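# Build an 8 cm rod train from two non-lime rods

## Task

Using exactly two rods that are neither green nor lime, lay them flat in a straight line end to end (ends touching or nearly so) so their combined length equals the green rod's 8 cm. Lengths by colour in cm: blue 1, magenta 2, grey 3, orange 4, lime 5, purple 6, red 7, green 8, pink 9, turquoise 10. Build no second train, keep every rod outside the train at least one rod-width away from it, make sure the result stays put without the robot holding it, and finish by releasing and moving the grippers away.

## Robot and tools

ROBOT. Two arms, left_arm and right_arm, each ending in a parallel gripper. The fingers point along the gripper's own +z axis and close along its y axis. The reported end_effector_position is the spot between the finger pads, roughly 1 cm short of the fingertips. Joint limits (rad, base to hand): waist -2.880 to 2.880, shoulder 0.000 to 3.142, elbow 0.000 to 3.019, wrist pitch -1.693 to 1.571, wrist yaw -1.571 to 1.571, wrist roll -2.094 to 2.094. Elbows never fully straighten.

FRAME. All positions and orientations share one scene frame: origin on the tabletop midway between the arms, +z up, +x outward across the table, left_arm on the +y side. The arm names do not indicate sides of any camera image. Distances are in metres, quaternions are written w first (qw, qx, qy, qz).

THE 16-NUMBER ROW. Every motion uses one row covering both arms: x, y, z, qw, qx, qy, qz, opening for left_arm, then the same eight for right_arm. x, y, z and the quaternion are an absolute target pose for that gripper in the scene frame, not an offset. Opening runs -1 (closed) to +1 (fully open, 0.094 m). Include both arms in every row even if one is idle; to hold an arm still, repeat its last reported position and quaternion with the opening it should keep. To keep an orientation steady, resend the same target quaternion each time rather than copying the slightly drifted one from the latest result.

TOOLS.
execute_actions(actions, pictures): actions is a list holding one item or nothing. An empty list just reports the state. An item {"rows": [...], "steps": n} plays up to 15 rows, one per control step of 1/30 s (steps defaults to 15, max 15); if fewer rows than steps, the final row repeats. An item {"steps": n} with no rows is a wait of up to 300 steps counted from the previous result. pictures (boolean) toggles the camera images. A call is rejected, sending nothing, if a target lies over 0.6 m from that arm's last reported position along any gripper axis.
move(target, speed): target is one 16-number row; each gripper follows a straight path to its pose, all paths finishing together, lasting 0.5 to 10 s (cut off at 10 s if longer). speed is the path's top speed in m/s, 0.002 to 0.5, default 0.25; rotation is capped at twice that in rad/s. Openings are applied at the move's start. Paths ignore obstacles and the other arm.
wait(seconds): 0 to 10 s of letting the simulation run with no new command.
zoom_image(camera, region): camera is cam_high, cam_low, cam_left_wrist or cam_right_wrist (each 504x504); region is [x0, y0, x1, y1] in image pixels from the top-left, at most 504 by 504.
finished_scene(scene): ends the current scene, given its number, and is irreversible; the reply says whether the goal was met.

CONTROL BEHAVIOUR. Each step the commanded pose is clipped to within 70 mm and 16 degrees of the measured pose, then joints are driven toward it with position taking priority over orientation. Far targets therefore need several actions; after an action the arm only continues to its last clipped pose. Grippers lag, can overshoot speed (especially near full reach) and usually settle a centimetre or more low. Reported hand positions get less accurate at long reach.

READING RESULTS. The state line shows each gripper's position and quaternion. grip_measured gives finger opening on the command scale (the last Joint positions value is the opening in metres); readings may be off by about 1 mm per gripper. A "pose unreachable" line names an arm whose command the clearance check altered or stopped; HELD marks steps where this happened. A "Hand target" line shows where the controller is currently steering. A move adds a "move:" line with its ending (done, off_target, moving, held, fault) and limits (paced = pose clipped; held = some steps blocked, after which the arm may jump fast), plus each gripper's distance to its pose. FAULT lines mean an arm stopped; MOTOR HOT appears from 85 °C, and at 100 °C an OVER-TEMPERATURE FAULT drops that arm, so don't hold loads longer than needed.

GRASPING. To hold something command an opening about 0.03 below grip_measured; a smaller gap gives a lighter grip. Pads push about 50 to 62 N, less on very thin parts, with a brief spike at contact.

CAUTIONS. Faster moves and targets set deeper past contact press harder, so approach the table and rods slowly. Never let the arms collide or squeeze each other. Nothing may leave the table. Avoid drops, slips and slams. Occasional outside tugs or pushes may disturb held or loose items; recheck with cameras (calibration is provided per camera and may be slightly off) before finishing, then open the grippers and lift clear.

Each tool is called after "Emit:" by a JSON object that holds its "fn" and its "kwargs".

## Session

Emit:
{"fn": "execute_actions", "kwargs": {"actions": []}}

Emit:
{"fn": "zoom_image", "kwargs": {"camera": "cam_high", "region": [60, 150, 310, 400]}}

Scene clock: 0.00 s of 5100.00 s.
left_arm: end_effector_position=(+0.5845, +0.8920, +0.1727) grip_measured=+1.000 end_effector_quat_wxyz=(+0.637, +0.142, +0.758, -0.022) | right_arm: end_effector_position=(+0.5809, +0.0580, +0.3515) grip_measured=+1.000 end_effector_quat_wxyz=(+0.676, -0.583, +0.350, -0.282)
Joint positions: left_arm=[ 0.843  2.177  1.732 -0.027  1.143  0.584  0.094] | right_arm=[ 0.632  1.691  1.245  0.52  -0.038 -1.422  0.094]
Joint velocities: left_arm=[-0.005 -0.005  0.002 -0.007 -0.022 -0.095  0.   ] | right_arm=[-0.005 -0.005  0.002  0.012 -0.066 -0.007  0.   ]
Hand target (left_arm): +0.588, +0.897, +0.189; +0.642, +0.151, +0.751, -0.010
Hand target (right_arm): +0.583, +0.059, +0.381; +0.692, -0.567, +0.340, -0.289
camera_calibration (this result's frames):
cam_left_wrist: T_world_to_cam=[[-0.252972, -0.954362, -0.158743, 1.02191], [-0.685685, 0.292615, -0.666493, 0.261064], [0.682526, -0.0597564, -0.728415, -0.0956574], [0, 0, 0, 1]] pos_world=[0.502811, 0.893164, 0.26654]
cam_right_wrist: T_world_to_cam=[[0.0259417, -0.159638, 0.986835, -0.354961], [0.0157108, -0.98698, -0.160074, 0.110009], [0.99954, 0.0196565, -0.0230959, -0.45524], [0, 0, 0, 1]] pos_world=[0.46251, 0.0608599, 0.357383]

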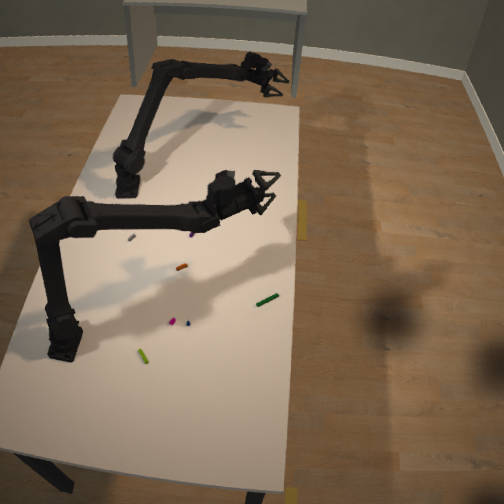

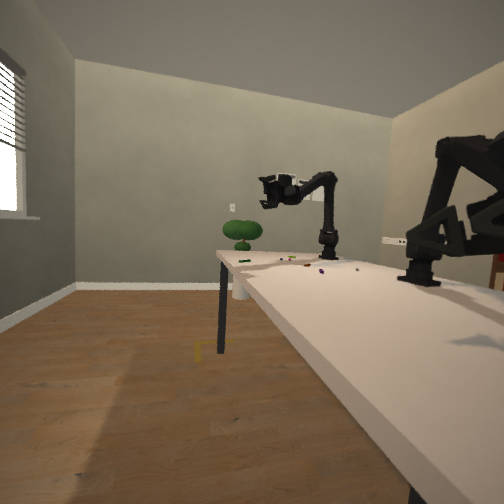

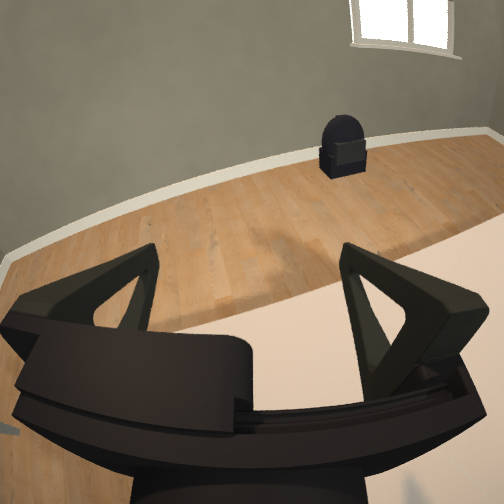

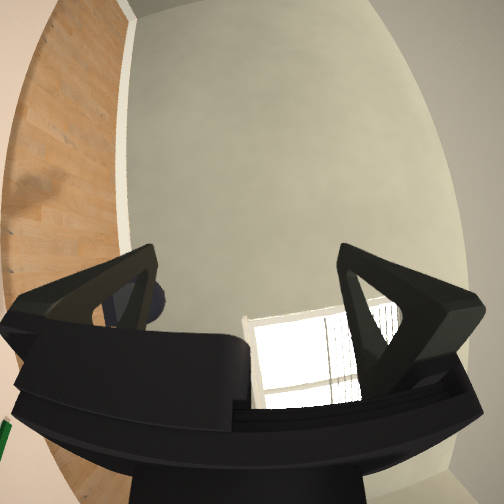

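Region (60, 150, 310, 400) of cam_high's 504x504 image, scaled by 2.016, with more detail than that image has.

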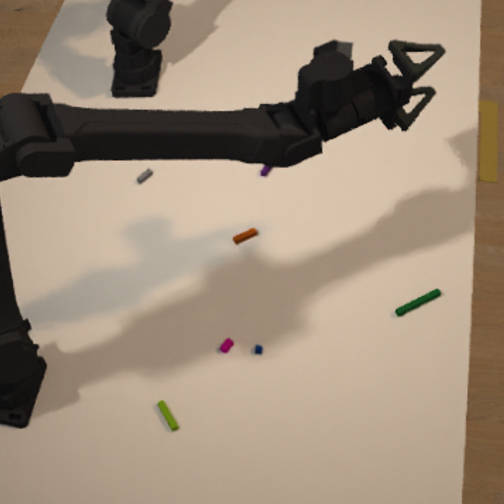

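Emit:
{"fn": "move", "kwargs": {"target": [0.588,0.897,0.189,0.642,0.151,0.751,-0.01,1,0.31,0.13,0.13,0,-0.574,0.819,0,0.2], "speed": 0.35}}

Scene clock: 15.17 s of 5100.00 s.
left_arm: end_effector_position=(+0.5845, +0.8920, +0.1727) grip_measured=+1.000 end_effector_quat_wxyz=(+0.637, +0.142, +0.758, -0.022) | right_arm: end_effector_position=(+0.3097, +0.1198, +0.1064) grip_measured=+0.202 end_effector_quat_wxyz=(-0.017, -0.585, +0.811, -0.008)
Joint positions: left_arm=[ 0.843  2.177  1.732 -0.027  1.143  0.584  0.094] | right_arm=[ 1.008  1.928  1.638 -1.317  0.003 -0.277  0.056]
Joint velocities: left_arm=[-0.005 -0.005 -0.002  0.002 -0.051  0.051  0.   ] | right_arm=[-0.015 -0.005  0.007 -0.002 -0.037  0.037  0.001]
Hand target (left_arm): +0.588, +0.897, +0.189; +0.642, +0.151, +0.751, -0.010
Hand target (right_arm): +0.315, +0.136, +0.126; +0.002, -0.583, +0.812, +0.001
Off the commanded pose (left_arm): 0.017 m, 2 deg.
Off the commanded pose (right_arm): 0.026 m, 3 deg.
After step 90, 8.93 s passed at rest.
move: off_target (left_arm, right_arm)
camera_calibration (this result's frames):
cam_left_wrist: T_world_to_cam=[[-0.252972, -0.954362, -0.158743, 1.02191], [-0.685685, 0.292615, -0.666493, 0.261064], [0.682526, -0.0597564, -0.728415, -0.0956574], [0, 0, 0, 1]] pos_world=[0.502811, 0.893164, 0.26654]
cam_right_wrist: T_world_to_cam=[[0.949764, -0.312909, -0.00607139, -0.258299], [-0.24375, -0.751735, 0.612765, 0.105971], [-0.196304, -0.580502, -0.790242, 0.33282], [0, 0, 0, 1]] pos_world=[0.336488, 0.192041, 0.196504]

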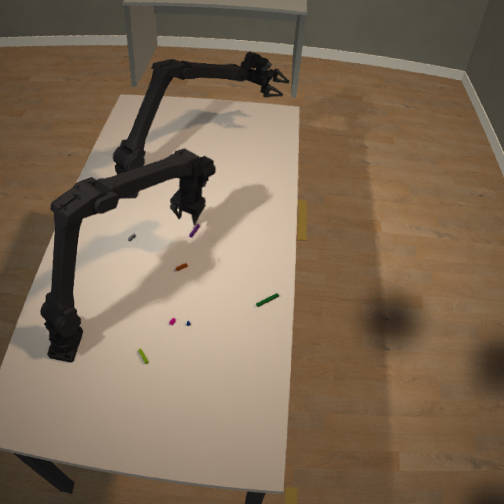

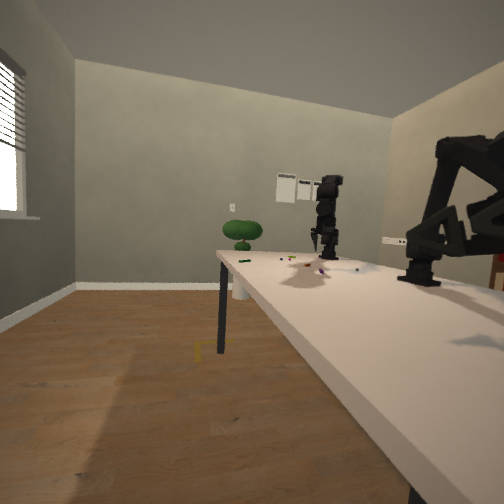

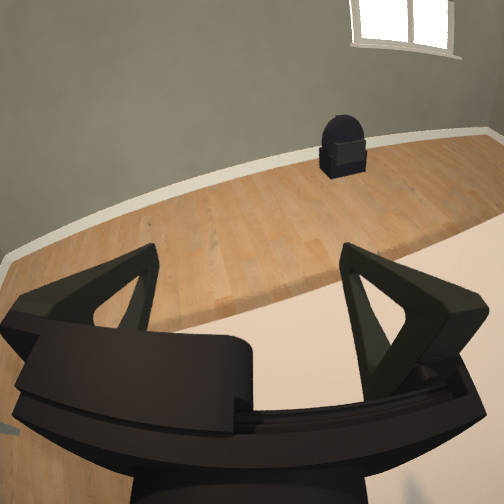

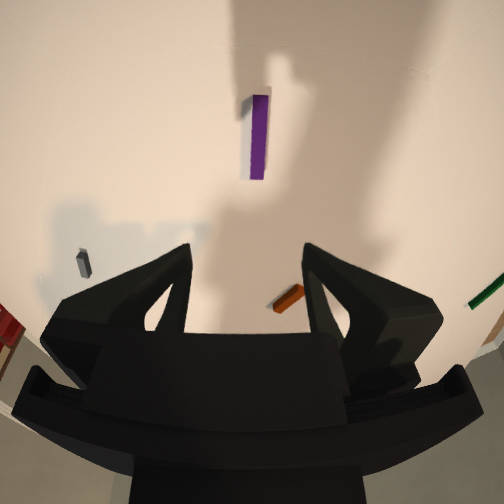

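Emit:
{"fn": "move", "kwargs": {"target": [0.588,0.897,0.189,0.642,0.151,0.751,-0.01,1,0.331,0.152,0.035,0,-0.565,0.825,0,-0.2], "speed": 0.12}}

Scene clock: 22.43 s of 5100.00 s.
left_arm: end_effector_position=(+0.5845, +0.8920, +0.1727) grip_measured=+1.000 end_effector_quat_wxyz=(+0.637, +0.142, +0.758, -0.022) | right_arm: end_effector_position=(+0.3229, +0.1393, +0.0261) grip_measured=-0.198 end_effector_quat_wxyz=(-0.020, -0.570, +0.821, -0.009)
Joint positions: left_arm=[ 0.843  2.177  1.732 -0.027  1.143  0.584  0.094] | right_arm=[ 1.008  2.068  1.638 -1.185  0.003 -0.241  0.038]
Joint velocities: left_arm=[-0.005 -0.005 -0.022  0.017 -0.007 -0.037  0.   ] | right_arm=[-0.005  0.005 -0.007  0.007 -0.022 -0.022  0.001]
Hand target (left_arm): +0.588, +0.897, +0.189; +0.642, +0.151, +0.751, -0.010
Hand target (right_arm): +0.332, +0.152, +0.036; +0.000, -0.565, +0.825, +0.000
Off the commanded pose (left_arm): 0.017 m, 2 deg.
Off the commanded pose (right_arm): 0.017 m, 3 deg.
After step 90, 3.20 s passed at rest.
move: off_target (left_arm, right_arm)
camera_calibration (this result's frames):
cam_left_wrist: T_world_to_cam=[[-0.252972, -0.954362, -0.158743, 1.02191], [-0.685685, 0.292615, -0.666493, 0.261064], [0.682526, -0.0597564, -0.728415, -0.0956574], [0, 0, 0, 1]] pos_world=[0.502811, 0.893164, 0.26654]
cam_right_wrist: T_world_to_cam=[[0.937795, -0.34713, -0.00649034, -0.256643], [-0.269009, -0.738311, 0.618491, 0.179212], [-0.219489, -0.578272, -0.785765, 0.290337], [0, 0, 0, 1]] pos_world=[0.352614, 0.211119, 0.115631]

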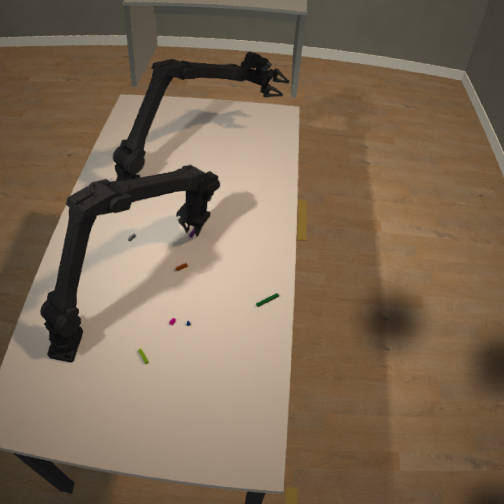

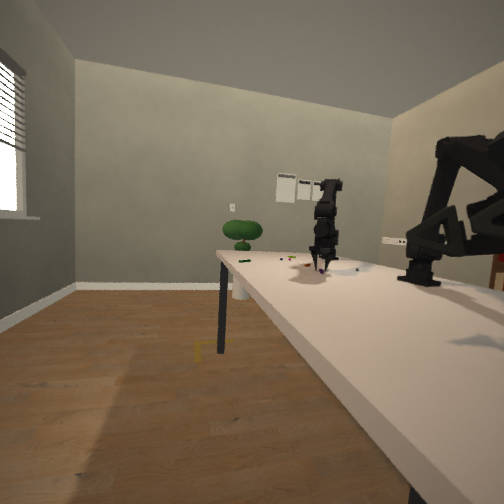

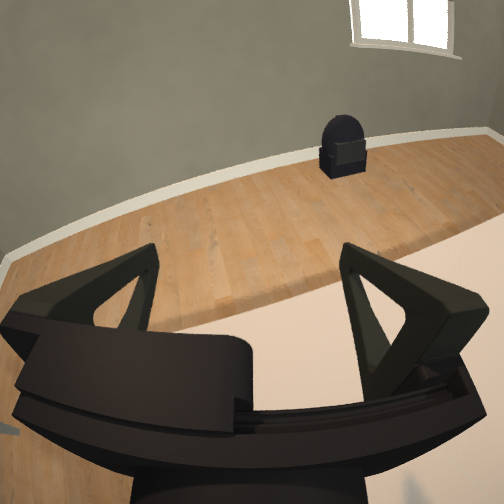

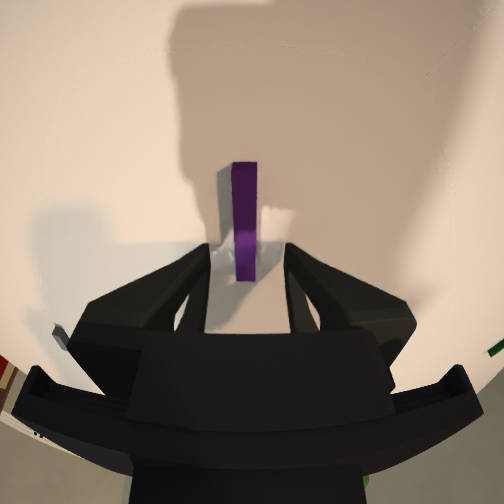

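Emit:
{"fn": "move", "kwargs": {"target": [0.588,0.897,0.189,0.642,0.151,0.751,-0.01,1,0.329,0.148,0.012,0,-0.565,0.825,0,-0.2], "speed": 0.03}}

Emit:
{"fn": "move", "kwargs": {"target": [0.588,0.897,0.189,0.642,0.151,0.751,-0.01,1,0.329,0.148,0.012,0,-0.565,0.825,0,-0.83]}}

Scene clock: 29.73 s of 5100.00 s.
left_arm: end_effector_position=(+0.5845, +0.8920, +0.1727) grip_measured=+1.000 end_effector_quat_wxyz=(+0.637, +0.142, +0.758, -0.022) | right_arm: end_effector_position=(+0.3279, +0.1466, +0.0217) grip_measured=-0.198 end_effector_quat_wxyz=(+0.000, -0.570, +0.822, -0.002)
Joint positions: left_arm=[ 0.843  2.177  1.732 -0.027  1.143  0.584  0.094] | right_arm=[ 1.008  2.068  1.626 -1.129  0.003 -0.24   0.038]
Joint velocities: left_arm=[ 0.015 -0.015  0.012 -0.007 -0.037 -0.037  0.   ] | right_arm=[-0.005 -0.015 -0.007  0.012  0.007 -0.051  0.   ]
Hand target (left_arm): +0.588, +0.897, +0.189; +0.642, +0.151, +0.751, -0.010
Hand target (right_arm): +0.329, +0.148, +0.012; -0.000, -0.565, +0.825, -0.000
Off the commanded pose (left_arm): 0.017 m, 2 deg.
Off the commanded pose (right_arm): 0.010 m, 1 deg.
After step 90, 3.30 s passed at rest.
move: off_target (left_arm)
camera_calibration (this result's frames):
cam_left_wrist: T_world_to_cam=[[-0.252972, -0.954362, -0.158743, 1.02191], [-0.685685, 0.292615, -0.666493, 0.261064], [0.682526, -0.0597564, -0.728415, -0.0956574], [0, 0, 0, 1]] pos_world=[0.502811, 0.893164, 0.26654]
cam_right_wrist: T_world_to_cam=[[0.937427, -0.348159, 0.00406695, -0.258764], [-0.284727, -0.759807, 0.584487, 0.197705], [-0.200404, -0.549071, -0.811393, 0.28228], [0, 0, 0, 1]] pos_world=[0.355434, 0.215118, 0.114537]

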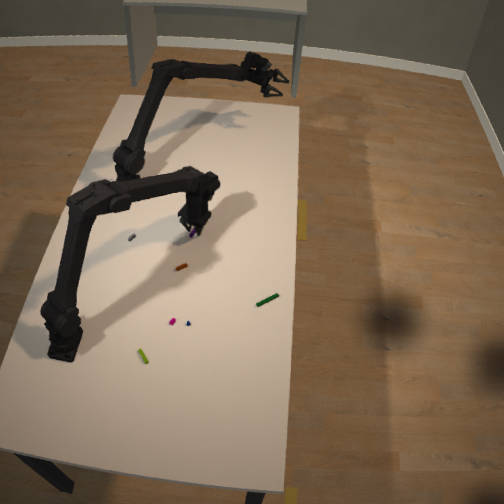

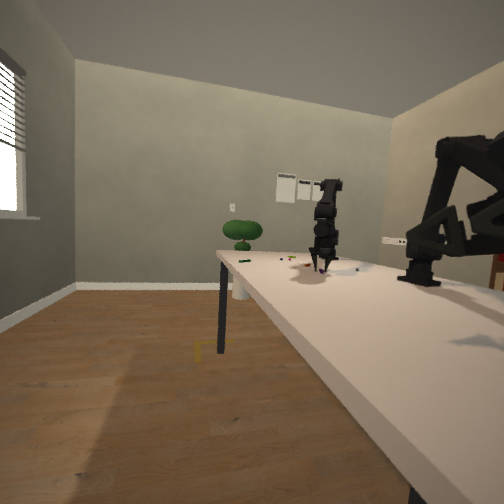

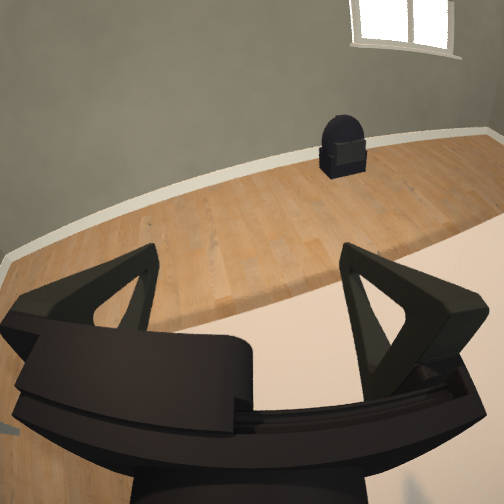

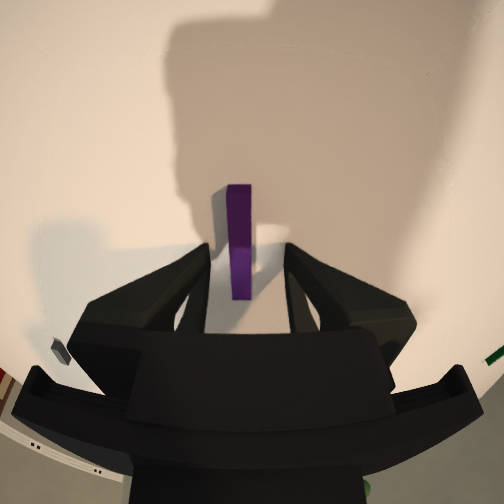

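Scene clock: 30.43 s of 5100.00 s.
left_arm: end_effector_position=(+0.5845, +0.8920, +0.1727) grip_measured=+1.000 end_effector_quat_wxyz=(+0.637, +0.142, +0.758, -0.022) | right_arm: end_effector_position=(+0.3277, +0.1463, +0.0214) grip_measured=-0.797 end_effector_quat_wxyz=(+0.000, -0.570, +0.822, -0.002)
Joint positions: left_arm=[ 0.843  2.177  1.732 -0.027  1.143  0.584  0.094] | right_arm=[ 1.008  2.068  1.625 -1.129  0.003 -0.24   0.01 ]
Joint velocities: left_arm=[ 0.005 -0.005 -0.002  0.002 -0.022  0.007  0.   ] | right_arm=[-0.015 -0.005 -0.002 -0.002 -0.066  0.066 -0.001]
Hand target (left_arm): +0.588, +0.897, +0.189; +0.642, +0.151, +0.751, -0.010
Hand target (right_arm): +0.329, +0.148, +0.012; +0.000, -0.565, +0.825, -0.000
Off the commanded pose (left_arm): 0.017 m, 2 deg.
Off the commanded pose (right_arm): 0.010 m, 1 deg.
move: off_target (left_arm)
camera_calibration (this result's frames):
cam_left_wrist: T_world_to_cam=[[-0.252972, -0.954362, -0.158743, 1.02191], [-0.685685, 0.292615, -0.666493, 0.261064], [0.682526, -0.0597564, -0.728415, -0.0956574], [0, 0, 0, 1]] pos_world=[0.502811, 0.893164, 0.26654]
cam_right_wrist: T_world_to_cam=[[0.937428, -0.348156, 0.00388422, -0.25867], [-0.284476, -0.759438, 0.585088, 0.197491], [-0.200752, -0.549583, -0.810961, 0.281927], [0, 0, 0, 1]] pos_world=[0.355263, 0.214867, 0.114087]

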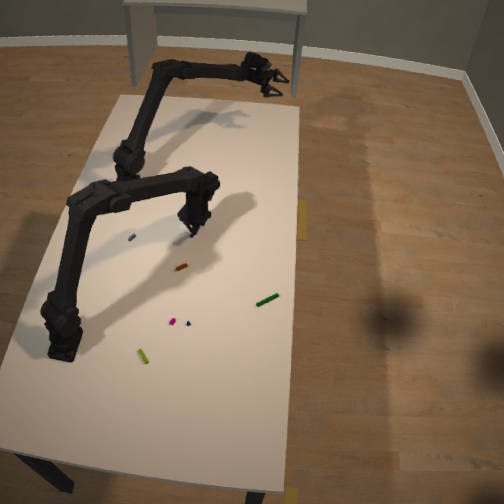

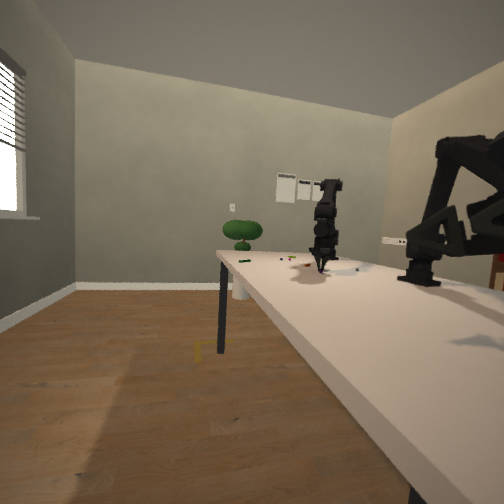

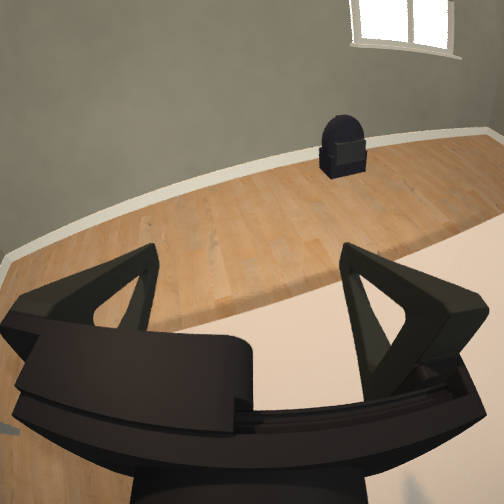

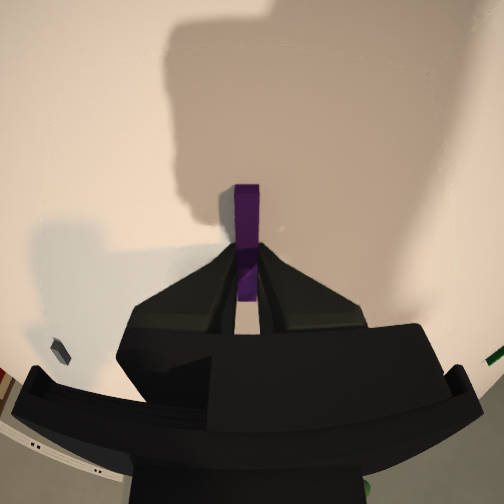

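Emit:
{"fn": "move", "kwargs": {"target": [0.588,0.897,0.189,0.642,0.151,0.751,-0.01,1,0.329,0.148,0.08,0,-0.565,0.825,0,-0.83], "speed": 0.1}}

Emit:
{"fn": "move", "kwargs": {"target": [0.588,0.897,0.189,0.642,0.151,0.751,-0.01,1,0.30,-0.29,0.07,0,-0.53,0.848,0,-0.83]}}

Scene clock: 38.43 s of 5100.00 s.
left_arm: end_effector_position=(+0.5845, +0.8920, +0.1727) grip_measured=+1.000 end_effector_quat_wxyz=(+0.637, +0.142, +0.758, -0.022) | right_arm: end_effector_position=(+0.3170, +0.1306, +0.0434) grip_measured=-0.797 end_effector_quat_wxyz=(-0.032, -0.570, +0.821, -0.014)
Joint positions: left_arm=[ 0.843  2.177  1.732 -0.027  1.143  0.584  0.094] | right_arm=[ 1.008  2.039  1.638 -1.239  0.003 -0.24   0.01 ]
Joint velocities: left_arm=[-0.015 -0.005  0.012 -0.007  0.051 -0.037  0.   ] | right_arm=[ 0.005 -0.005  0.002 -0.007 -0.007 -0.022  0.001]
Hand target (left_arm): +0.588, +0.897, +0.189; +0.642, +0.151, +0.751, -0.010
Hand target (right_arm): +0.328, +0.146, +0.080; +0.000, -0.565, +0.825, +0.000
Off the commanded pose (left_arm): 0.017 m, 2 deg.
Off the commanded pose (right_arm): 0.042 m, 4 deg.
After step 90, 3.90 s passed at rest.
move: off_target (left_arm, right_arm)
camera_calibration (this result's frames):
cam_left_wrist: T_world_to_cam=[[-0.252972, -0.954362, -0.158743, 1.02191], [-0.685685, 0.292615, -0.666493, 0.261064], [0.682526, -0.0597564, -0.728415, -0.0956574], [0, 0, 0, 1]] pos_world=[0.502811, 0.893164, 0.26654]
cam_right_wrist: T_world_to_cam=[[0.93725, -0.348421, -0.0128358, -0.253319], [-0.260804, -0.725044, 0.637411, 0.155339], [-0.231394, -0.594066, -0.770417, 0.302804], [0, 0, 0, 1]] pos_world=[0.348004, 0.204251, 0.131019]

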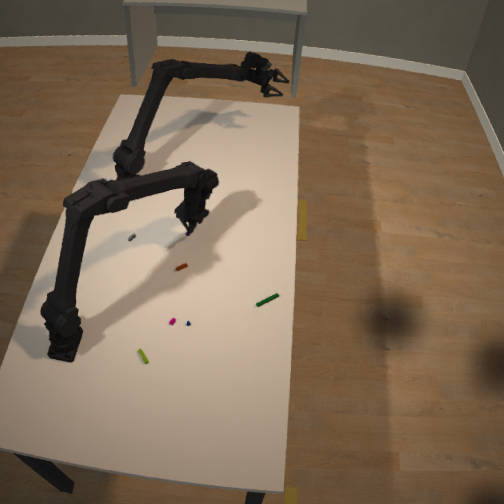

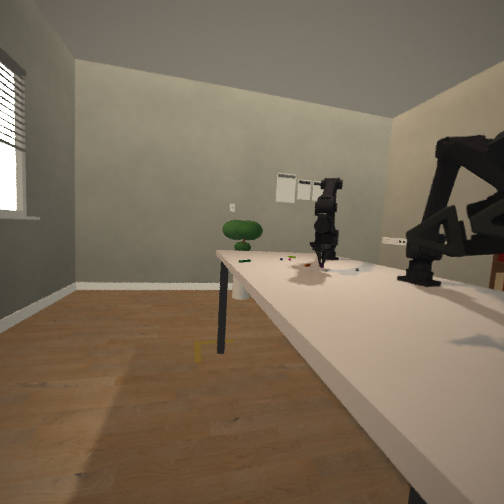

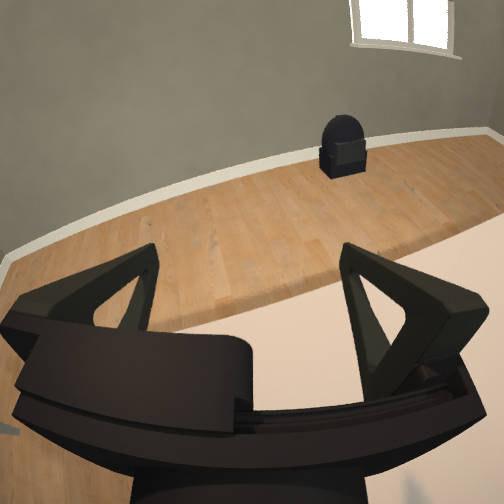

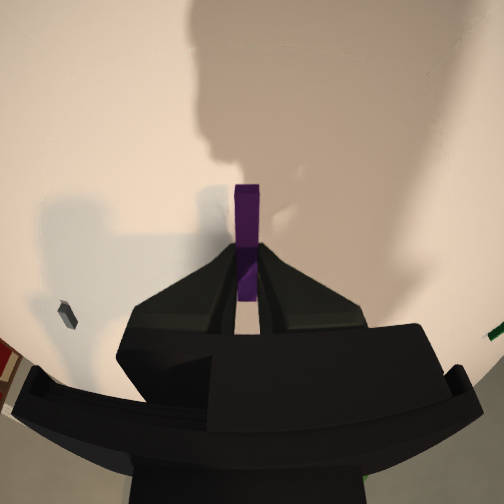

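Scene clock: 41.23 s of 5100.00 s.
left_arm: end_effector_position=(+0.5845, +0.8920, +0.1727) grip_measured=+1.000 end_effector_quat_wxyz=(+0.637, +0.142, +0.758, -0.022) | right_arm: end_effector_position=(+0.2702, -0.3013, +0.0487) grip_measured=-0.797 end_effector_quat_wxyz=(-0.041, -0.520, +0.853, +0.002)
Joint positions: left_arm=[ 0.843  2.177  1.732 -0.027  1.143  0.584  0.094] | right_arm=[ 0.236  1.329  0.713 -1.033  0.023 -0.894  0.01 ]
Joint velocities: left_arm=[-0.015 -0.015  0.002 -0.002 -0.051  0.037  0.   ] | right_arm=[-0.005 -0.005 -0.022  0.002 -0.022 -0.066  0.   ]
Hand target (left_arm): +0.588, +0.897, +0.189; +0.642, +0.151, +0.751, -0.010
Hand target (right_arm): +0.293, -0.293, +0.067; -0.005, -0.529, +0.848, -0.009
Off the commanded pose (left_arm): 0.017 m, 2 deg.
Off the commanded pose (right_arm): 0.038 m, 5 deg.
move: off_target (left_arm, right_arm)
camera_calibration (this result's frames):
cam_left_wrist: T_world_to_cam=[[-0.252972, -0.954362, -0.158743, 1.02191], [-0.685685, 0.292615, -0.666493, 0.261064], [0.682526, -0.0597564, -0.728415, -0.0956574], [0, 0, 0, 1]] pos_world=[0.502811, 0.893164, 0.26654]
cam_right_wrist: T_world_to_cam=[[0.888649, -0.45637, -0.0450489, -0.377757], [-0.326805, -0.699132, 0.635935, -0.14771], [-0.321717, -0.550401, -0.770427, 0.077044], [0, 0, 0, 1]] pos_world=[0.312207, -0.233261, 0.136273]

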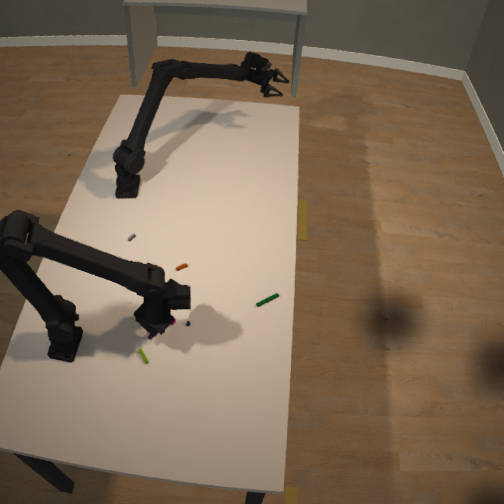

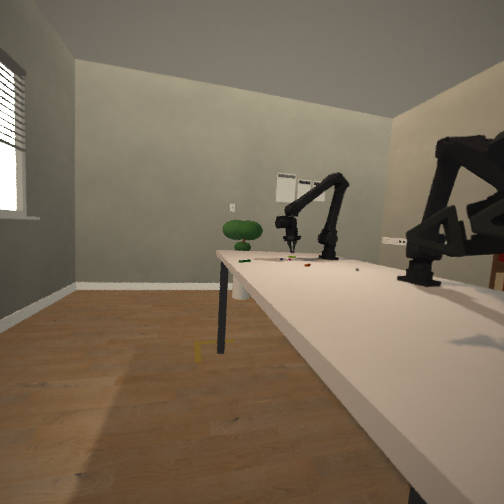

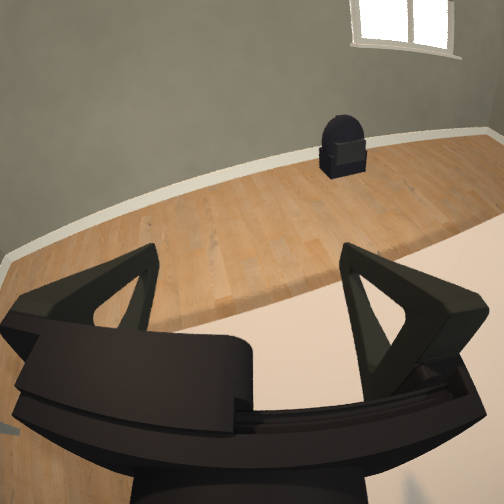

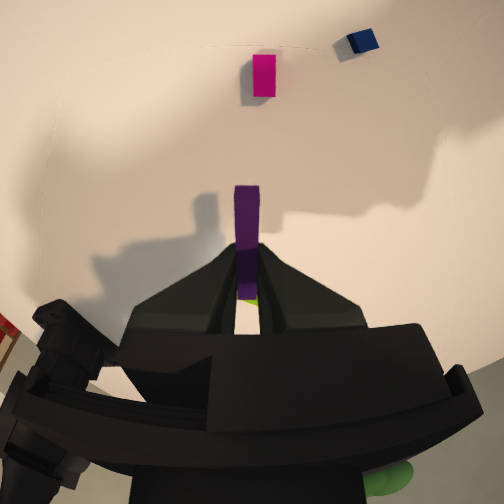

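Emit:
{"fn": "move", "kwargs": {"target": [0.588,0.897,0.189,0.642,0.151,0.751,-0.01,1,0.31,-0.272,0.05,0,-0.53,0.848,0,-0.83], "speed": 0.06}}

Emit:
{"fn": "move", "kwargs": {"target": [0.588,0.897,0.189,0.642,0.151,0.751,-0.01,1,0.295,-0.273,0.024,0,-0.53,0.848,0,-0.83], "speed": 0.03}}

Emit:
{"fn": "zoom_image", "kwargs": {"camera": "cam_right_wrist", "region": [170, 100, 330, 260]}}

Scene clock: 56.53 s of 5100.00 s.
left_arm: end_effector_position=(+0.5845, +0.8920, +0.1727) grip_measured=+1.000 end_effector_quat_wxyz=(+0.637, +0.142, +0.758, -0.022) | right_arm: end_effector_position=(+0.2865, -0.2822, +0.0408) grip_measured=-0.797 end_effector_quat_wxyz=(-0.023, -0.531, +0.847, +0.007)
Joint positions: left_arm=[ 0.843  2.177  1.732 -0.027  1.143  0.584  0.094] | right_arm=[ 0.274  1.377  0.735 -0.977  0.002 -0.88   0.01 ]
Joint velocities: left_arm=[-0.015  0.005 -0.002 -0.017  0.051 -0.007  0.   ] | right_arm=[ 0.005 -0.005 -0.012 -0.017  0.066 -0.022  0.   ]
Hand target (left_arm): +0.588, +0.897, +0.189; +0.642, +0.151, +0.751, -0.010
Hand target (right_arm): +0.309, -0.273, +0.051; +0.001, -0.530, +0.848, +0.000
Off the commanded pose (left_arm): 0.017 m, 2 deg.
Off the commanded pose (right_arm): 0.027 m, 3 deg.
After step 90, 11.13 s passed at rest.
move: off_target (left_arm, right_arm)
camera_calibration (this result's frames):
cam_left_wrist: T_world_to_cam=[[-0.252972, -0.954362, -0.158743, 1.02191], [-0.685685, 0.292615, -0.666493, 0.261064], [0.682526, -0.0597564, -0.728415, -0.0956574], [0, 0, 0, 1]] pos_world=[0.502811, 0.893164, 0.26654]
cam_right_wrist: T_world_to_cam=[[0.899761, -0.435, -0.0347222, -0.381458], [-0.326057, -0.723034, 0.609023, -0.129844], [-0.29003, -0.536654, -0.792392, 0.082437], [0, 0, 0, 1]] pos_world=[0.324794, -0.215575, 0.131155]

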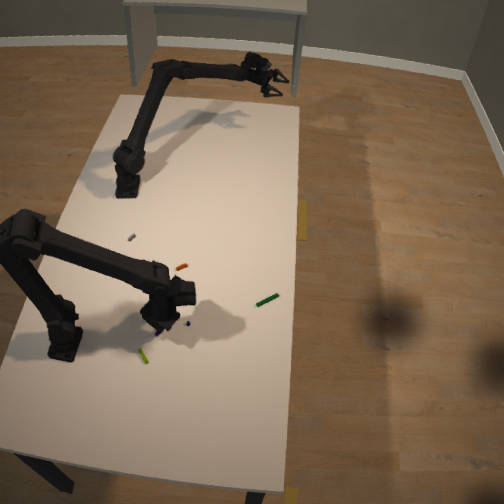

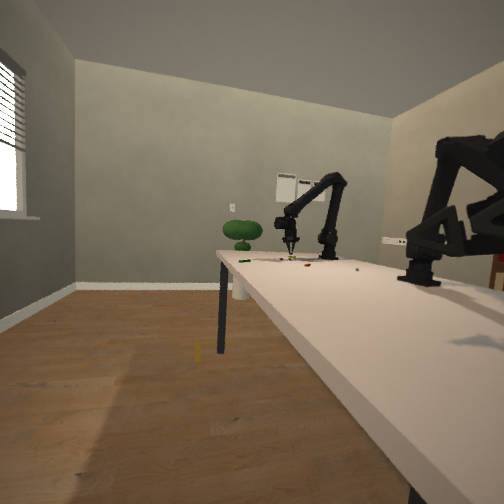

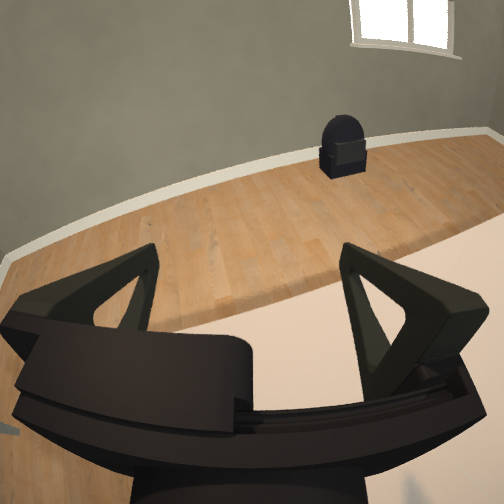

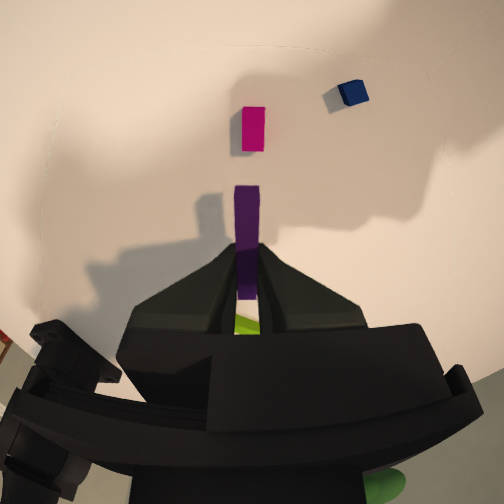

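Scene clock: 57.60 s of 5100.00 s.
left_arm: end_effector_position=(+0.5845, +0.8920, +0.1727) grip_measured=+1.000 end_effector_quat_wxyz=(+0.637, +0.142, +0.758, -0.022) | right_arm: end_effector_position=(+0.2926, -0.2776, +0.0272) grip_measured=-0.797 end_effector_quat_wxyz=(-0.003, -0.531, +0.848, -0.000)
Joint positions: left_arm=[ 0.843  2.177  1.732 -0.027  1.143  0.584  0.094] | right_arm=[ 0.283  1.396  0.709 -0.89   0.002 -0.87   0.01 ]
Joint velocities: left_arm=[-0.005  0.005  0.017 -0.002 -0.051 -0.037  0.   ] | right_arm=[-0.005 -0.005 -0.017  0.002  0.066  0.007 -0.001]
Hand target (left_arm): +0.588, +0.897, +0.189; +0.642, +0.151, +0.751, -0.010
Hand target (right_arm): +0.295, -0.273, +0.024; +0.000, -0.530, +0.848, +0.000
Off the commanded pose (left_arm): 0.017 m, 2 deg.
Off the commanded pose (right_arm): 0.006 m, 0 deg.
move: off_target (left_arm)
camera_calibration (this result's frames):
cam_left_wrist: T_world_to_cam=[[-0.252972, -0.954362, -0.158743, 1.02191], [-0.685685, 0.292615, -0.666493, 0.261064], [0.682526, -0.0597564, -0.728415, -0.0956574], [0, 0, 0, 1]] pos_world=[0.502811, 0.893164, 0.26654]
cam_right_wrist: T_world_to_cam=[[0.900517, -0.434815, -0.00229723, -0.386448], [-0.350478, -0.728959, 0.588034, -0.110156], [-0.257361, -0.528729, -0.808833, 0.0689242], [0, 0, 0, 1]] pos_world=[0.327134, -0.21189, 0.119636]

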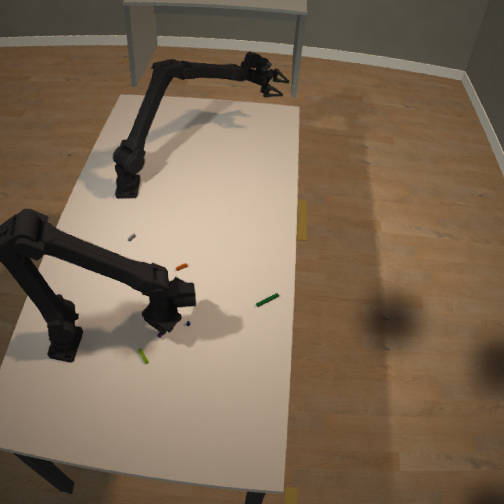

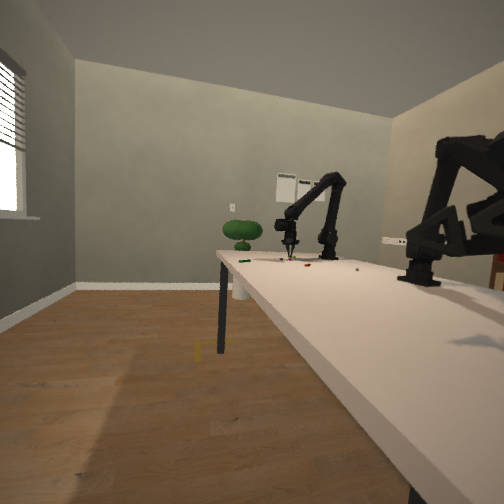

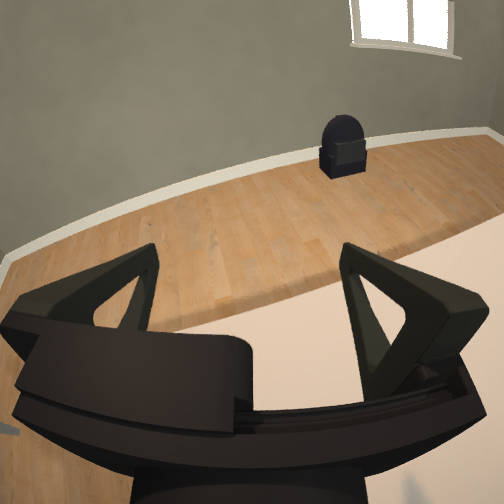

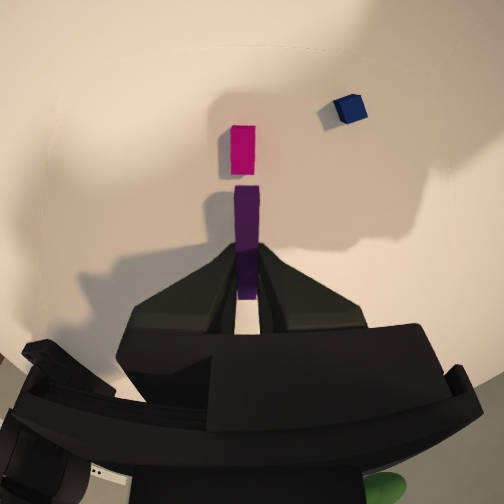

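Region (170, 100, 330, 260) of cam_right_wrist's 504x504 image, scaled by 3.150, with more detail than that image has.

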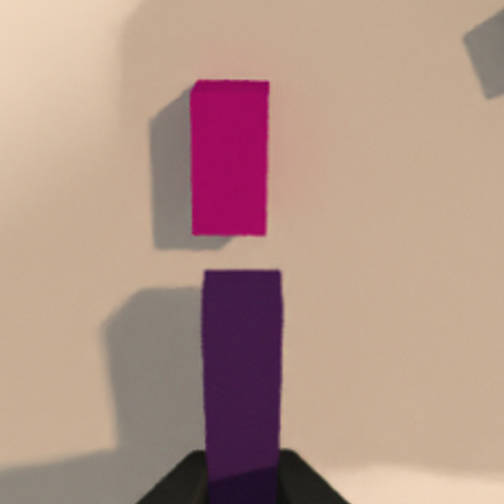

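Need about 2 mm left and a little further forward.

Emit:
{"fn": "move", "kwargs": {"target": [0.588,0.897,0.189,0.642,0.151,0.751,-0.01,1,0.295,-0.268,0.017,0,-0.53,0.848,0,-0.83], "speed": 0.02}}

Emit:
{"fn": "zoom_image", "kwargs": {"camera": "cam_right_wrist", "region": [170, 100, 330, 260]}}

Scene clock: 65.87 s of 5100.00 s.
left_arm: end_effector_position=(+0.5845, +0.8920, +0.1727) grip_measured=+1.000 end_effector_quat_wxyz=(+0.637, +0.142, +0.758, -0.022) | right_arm: end_effector_position=(+0.2931, -0.2727, +0.0206) grip_measured=-0.797 end_effector_quat_wxyz=(-0.002, -0.531, +0.847, -0.000)
Joint positions: left_arm=[ 0.843  2.177  1.732 -0.027  1.143  0.584  0.094] | right_arm=[ 0.298  1.413  0.704 -0.866  0.002 -0.856  0.01 ]
Joint velocities: left_arm=[-0.015  0.015 -0.027 -0.017 -0.095 -0.11   0.   ] | right_arm=[ 0.005 -0.005 -0.007 -0.007  0.022  0.022  0.   ]
Hand target (left_arm): +0.588, +0.897, +0.189; +0.642, +0.151, +0.751, -0.010
Hand target (right_arm): +0.295, -0.268, +0.017; +0.000, -0.530, +0.848, +0.000
Off the commanded pose (left_arm): 0.017 m, 2 deg.
Off the commanded pose (right_arm): 0.006 m, 0 deg.
After step 90, 4.17 s passed at rest.
move: off_target (left_arm)
camera_calibration (this result's frames):
cam_left_wrist: T_world_to_cam=[[-0.252972, -0.954362, -0.158743, 1.02191], [-0.685685, 0.292615, -0.666493, 0.261064], [0.682526, -0.0597564, -0.728415, -0.0956574], [0, 0, 0, 1]] pos_world=[0.502811, 0.893164, 0.26654]
cam_right_wrist: T_world_to_cam=[[0.900685, -0.434471, -0.00106491, -0.384757], [-0.351095, -0.729282, 0.587265, -0.102462], [-0.255926, -0.528567, -0.809394, 0.0659647], [0, 0, 0, 1]] pos_world=[0.327453, -0.207022, 0.113154]

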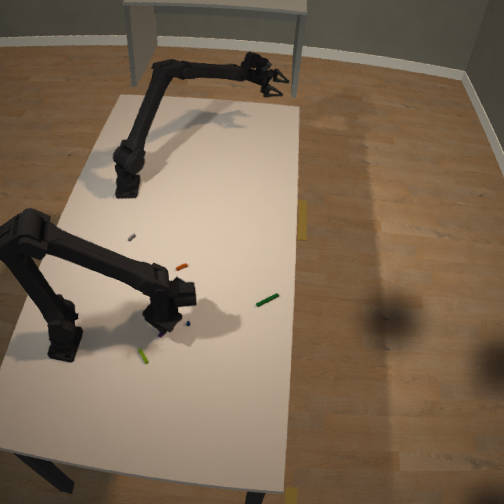

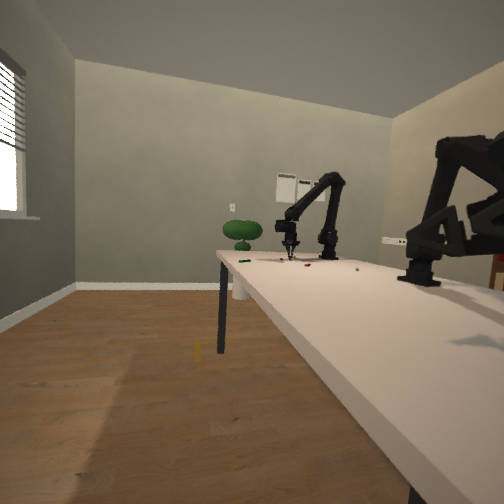

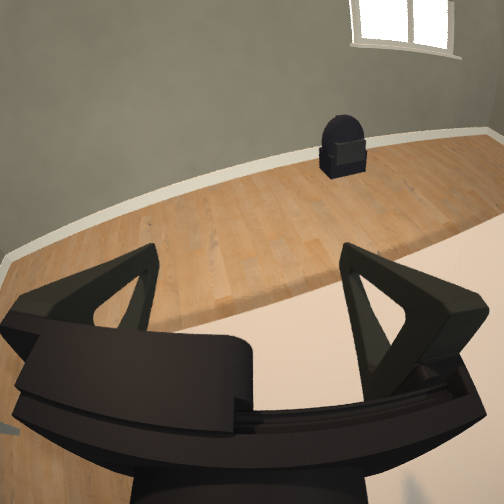

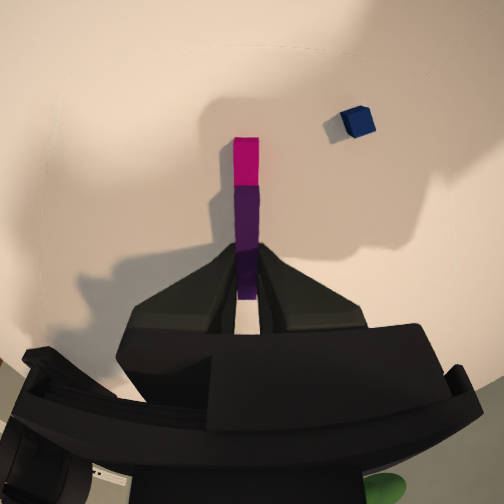

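Region (170, 100, 330, 260) of cam_right_wrist's 504x504 image, scaled by 3.150, with more detail than that image has.

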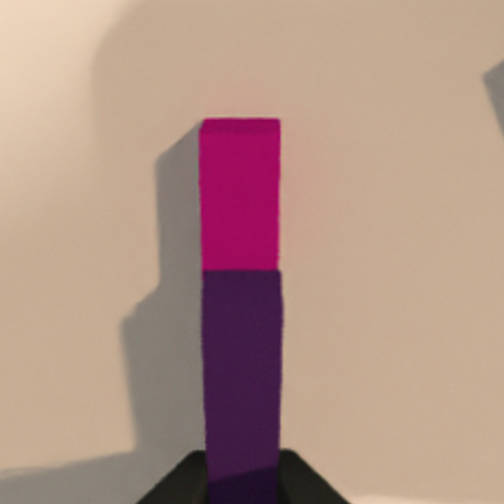

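Emit:
{"fn": "move", "kwargs": {"target": [0.588,0.897,0.189,0.642,0.151,0.751,-0.01,1,0.298,-0.263,0.015,0,-0.53,0.848,0,-0.83], "speed": 0.01}}

Emit:
{"fn": "zoom_image", "kwargs": {"camera": "cam_right_wrist", "region": [170, 100, 330, 260]}}

Scene clock: 73.97 s of 5100.00 s.
left_arm: end_effector_position=(+0.5845, +0.8920, +0.1727) grip_measured=+1.000 end_effector_quat_wxyz=(+0.637, +0.142, +0.758, -0.022) | right_arm: end_effector_position=(+0.2931, -0.2703, +0.0201) grip_measured=-0.797 end_effector_quat_wxyz=(-0.002, -0.528, +0.849, -0.001)
Joint positions: left_arm=[ 0.843  2.177  1.732 -0.027  1.143  0.584  0.094] | right_arm=[ 0.305  1.415  0.704 -0.863  0.002 -0.842  0.01 ]
Joint velocities: left_arm=[ 0.005  0.005 -0.007 -0.007  0.022  0.037  0.   ] | right_arm=[-0.015 -0.015 -0.012 -0.012 -0.037 -0.007 -0.   ]
Hand target (left_arm): +0.588, +0.897, +0.189; +0.642, +0.151, +0.751, -0.010
Hand target (right_arm): +0.298, -0.263, +0.015; +0.000, -0.530, +0.848, +0.000
Off the commanded pose (left_arm): 0.017 m, 2 deg.
Off the commanded pose (right_arm): 0.010 m, 0 deg.
After step 90, 3.13 s passed at rest.
move: off_target (left_arm)
camera_calibration (this result's frames):
cam_left_wrist: T_world_to_cam=[[-0.252972, -0.954362, -0.158743, 1.02191], [-0.685685, 0.292615, -0.666493, 0.261064], [0.682526, -0.0597564, -0.728415, -0.0956574], [0, 0, 0, 1]] pos_world=[0.502811, 0.893164, 0.26654]
cam_right_wrist: T_world_to_cam=[[0.897849, -0.440303, 0.000138305, -0.384492], [-0.356706, -0.727198, 0.586468, -0.0981529], [-0.258123, -0.526609, -0.809973, 0.0679568], [0, 0, 0, 1]] pos_world=[0.327746, -0.204883, 0.11266]

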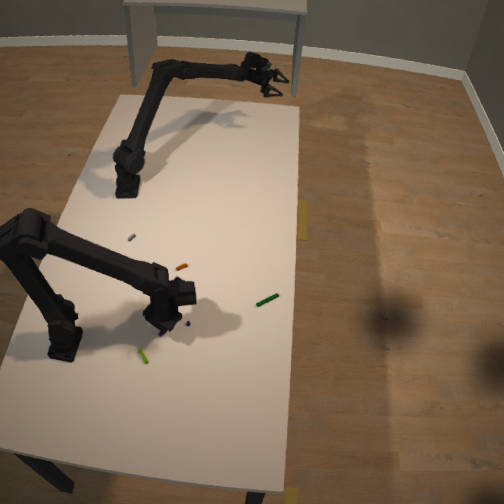

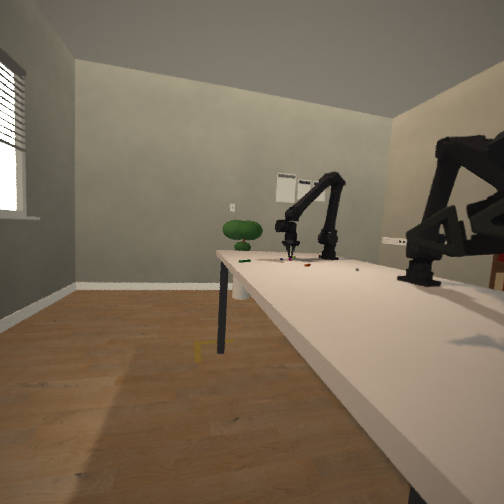

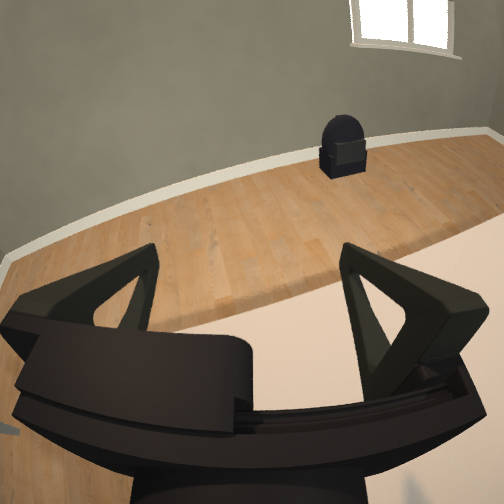

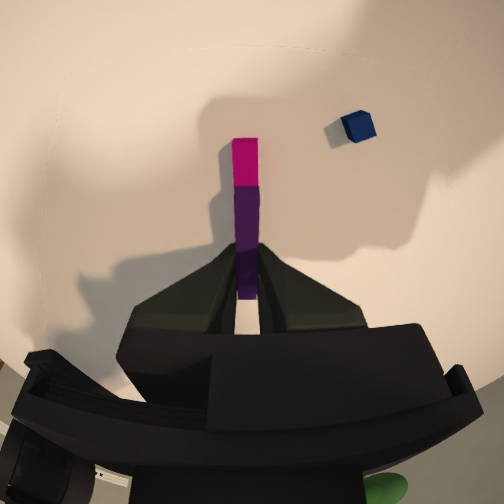

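Region (170, 100, 330, 260) of cam_right_wrist's 504x504 image, scaled by 3.150, with more detail than that image has.

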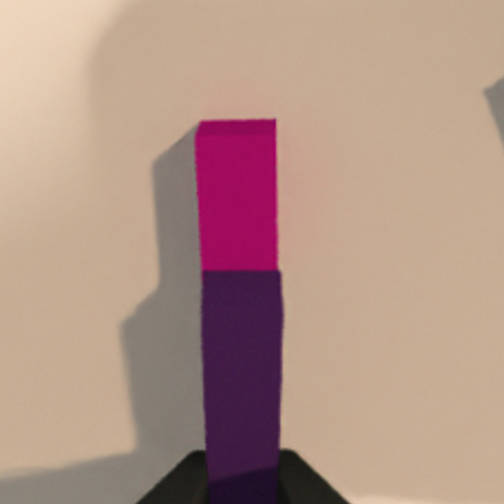

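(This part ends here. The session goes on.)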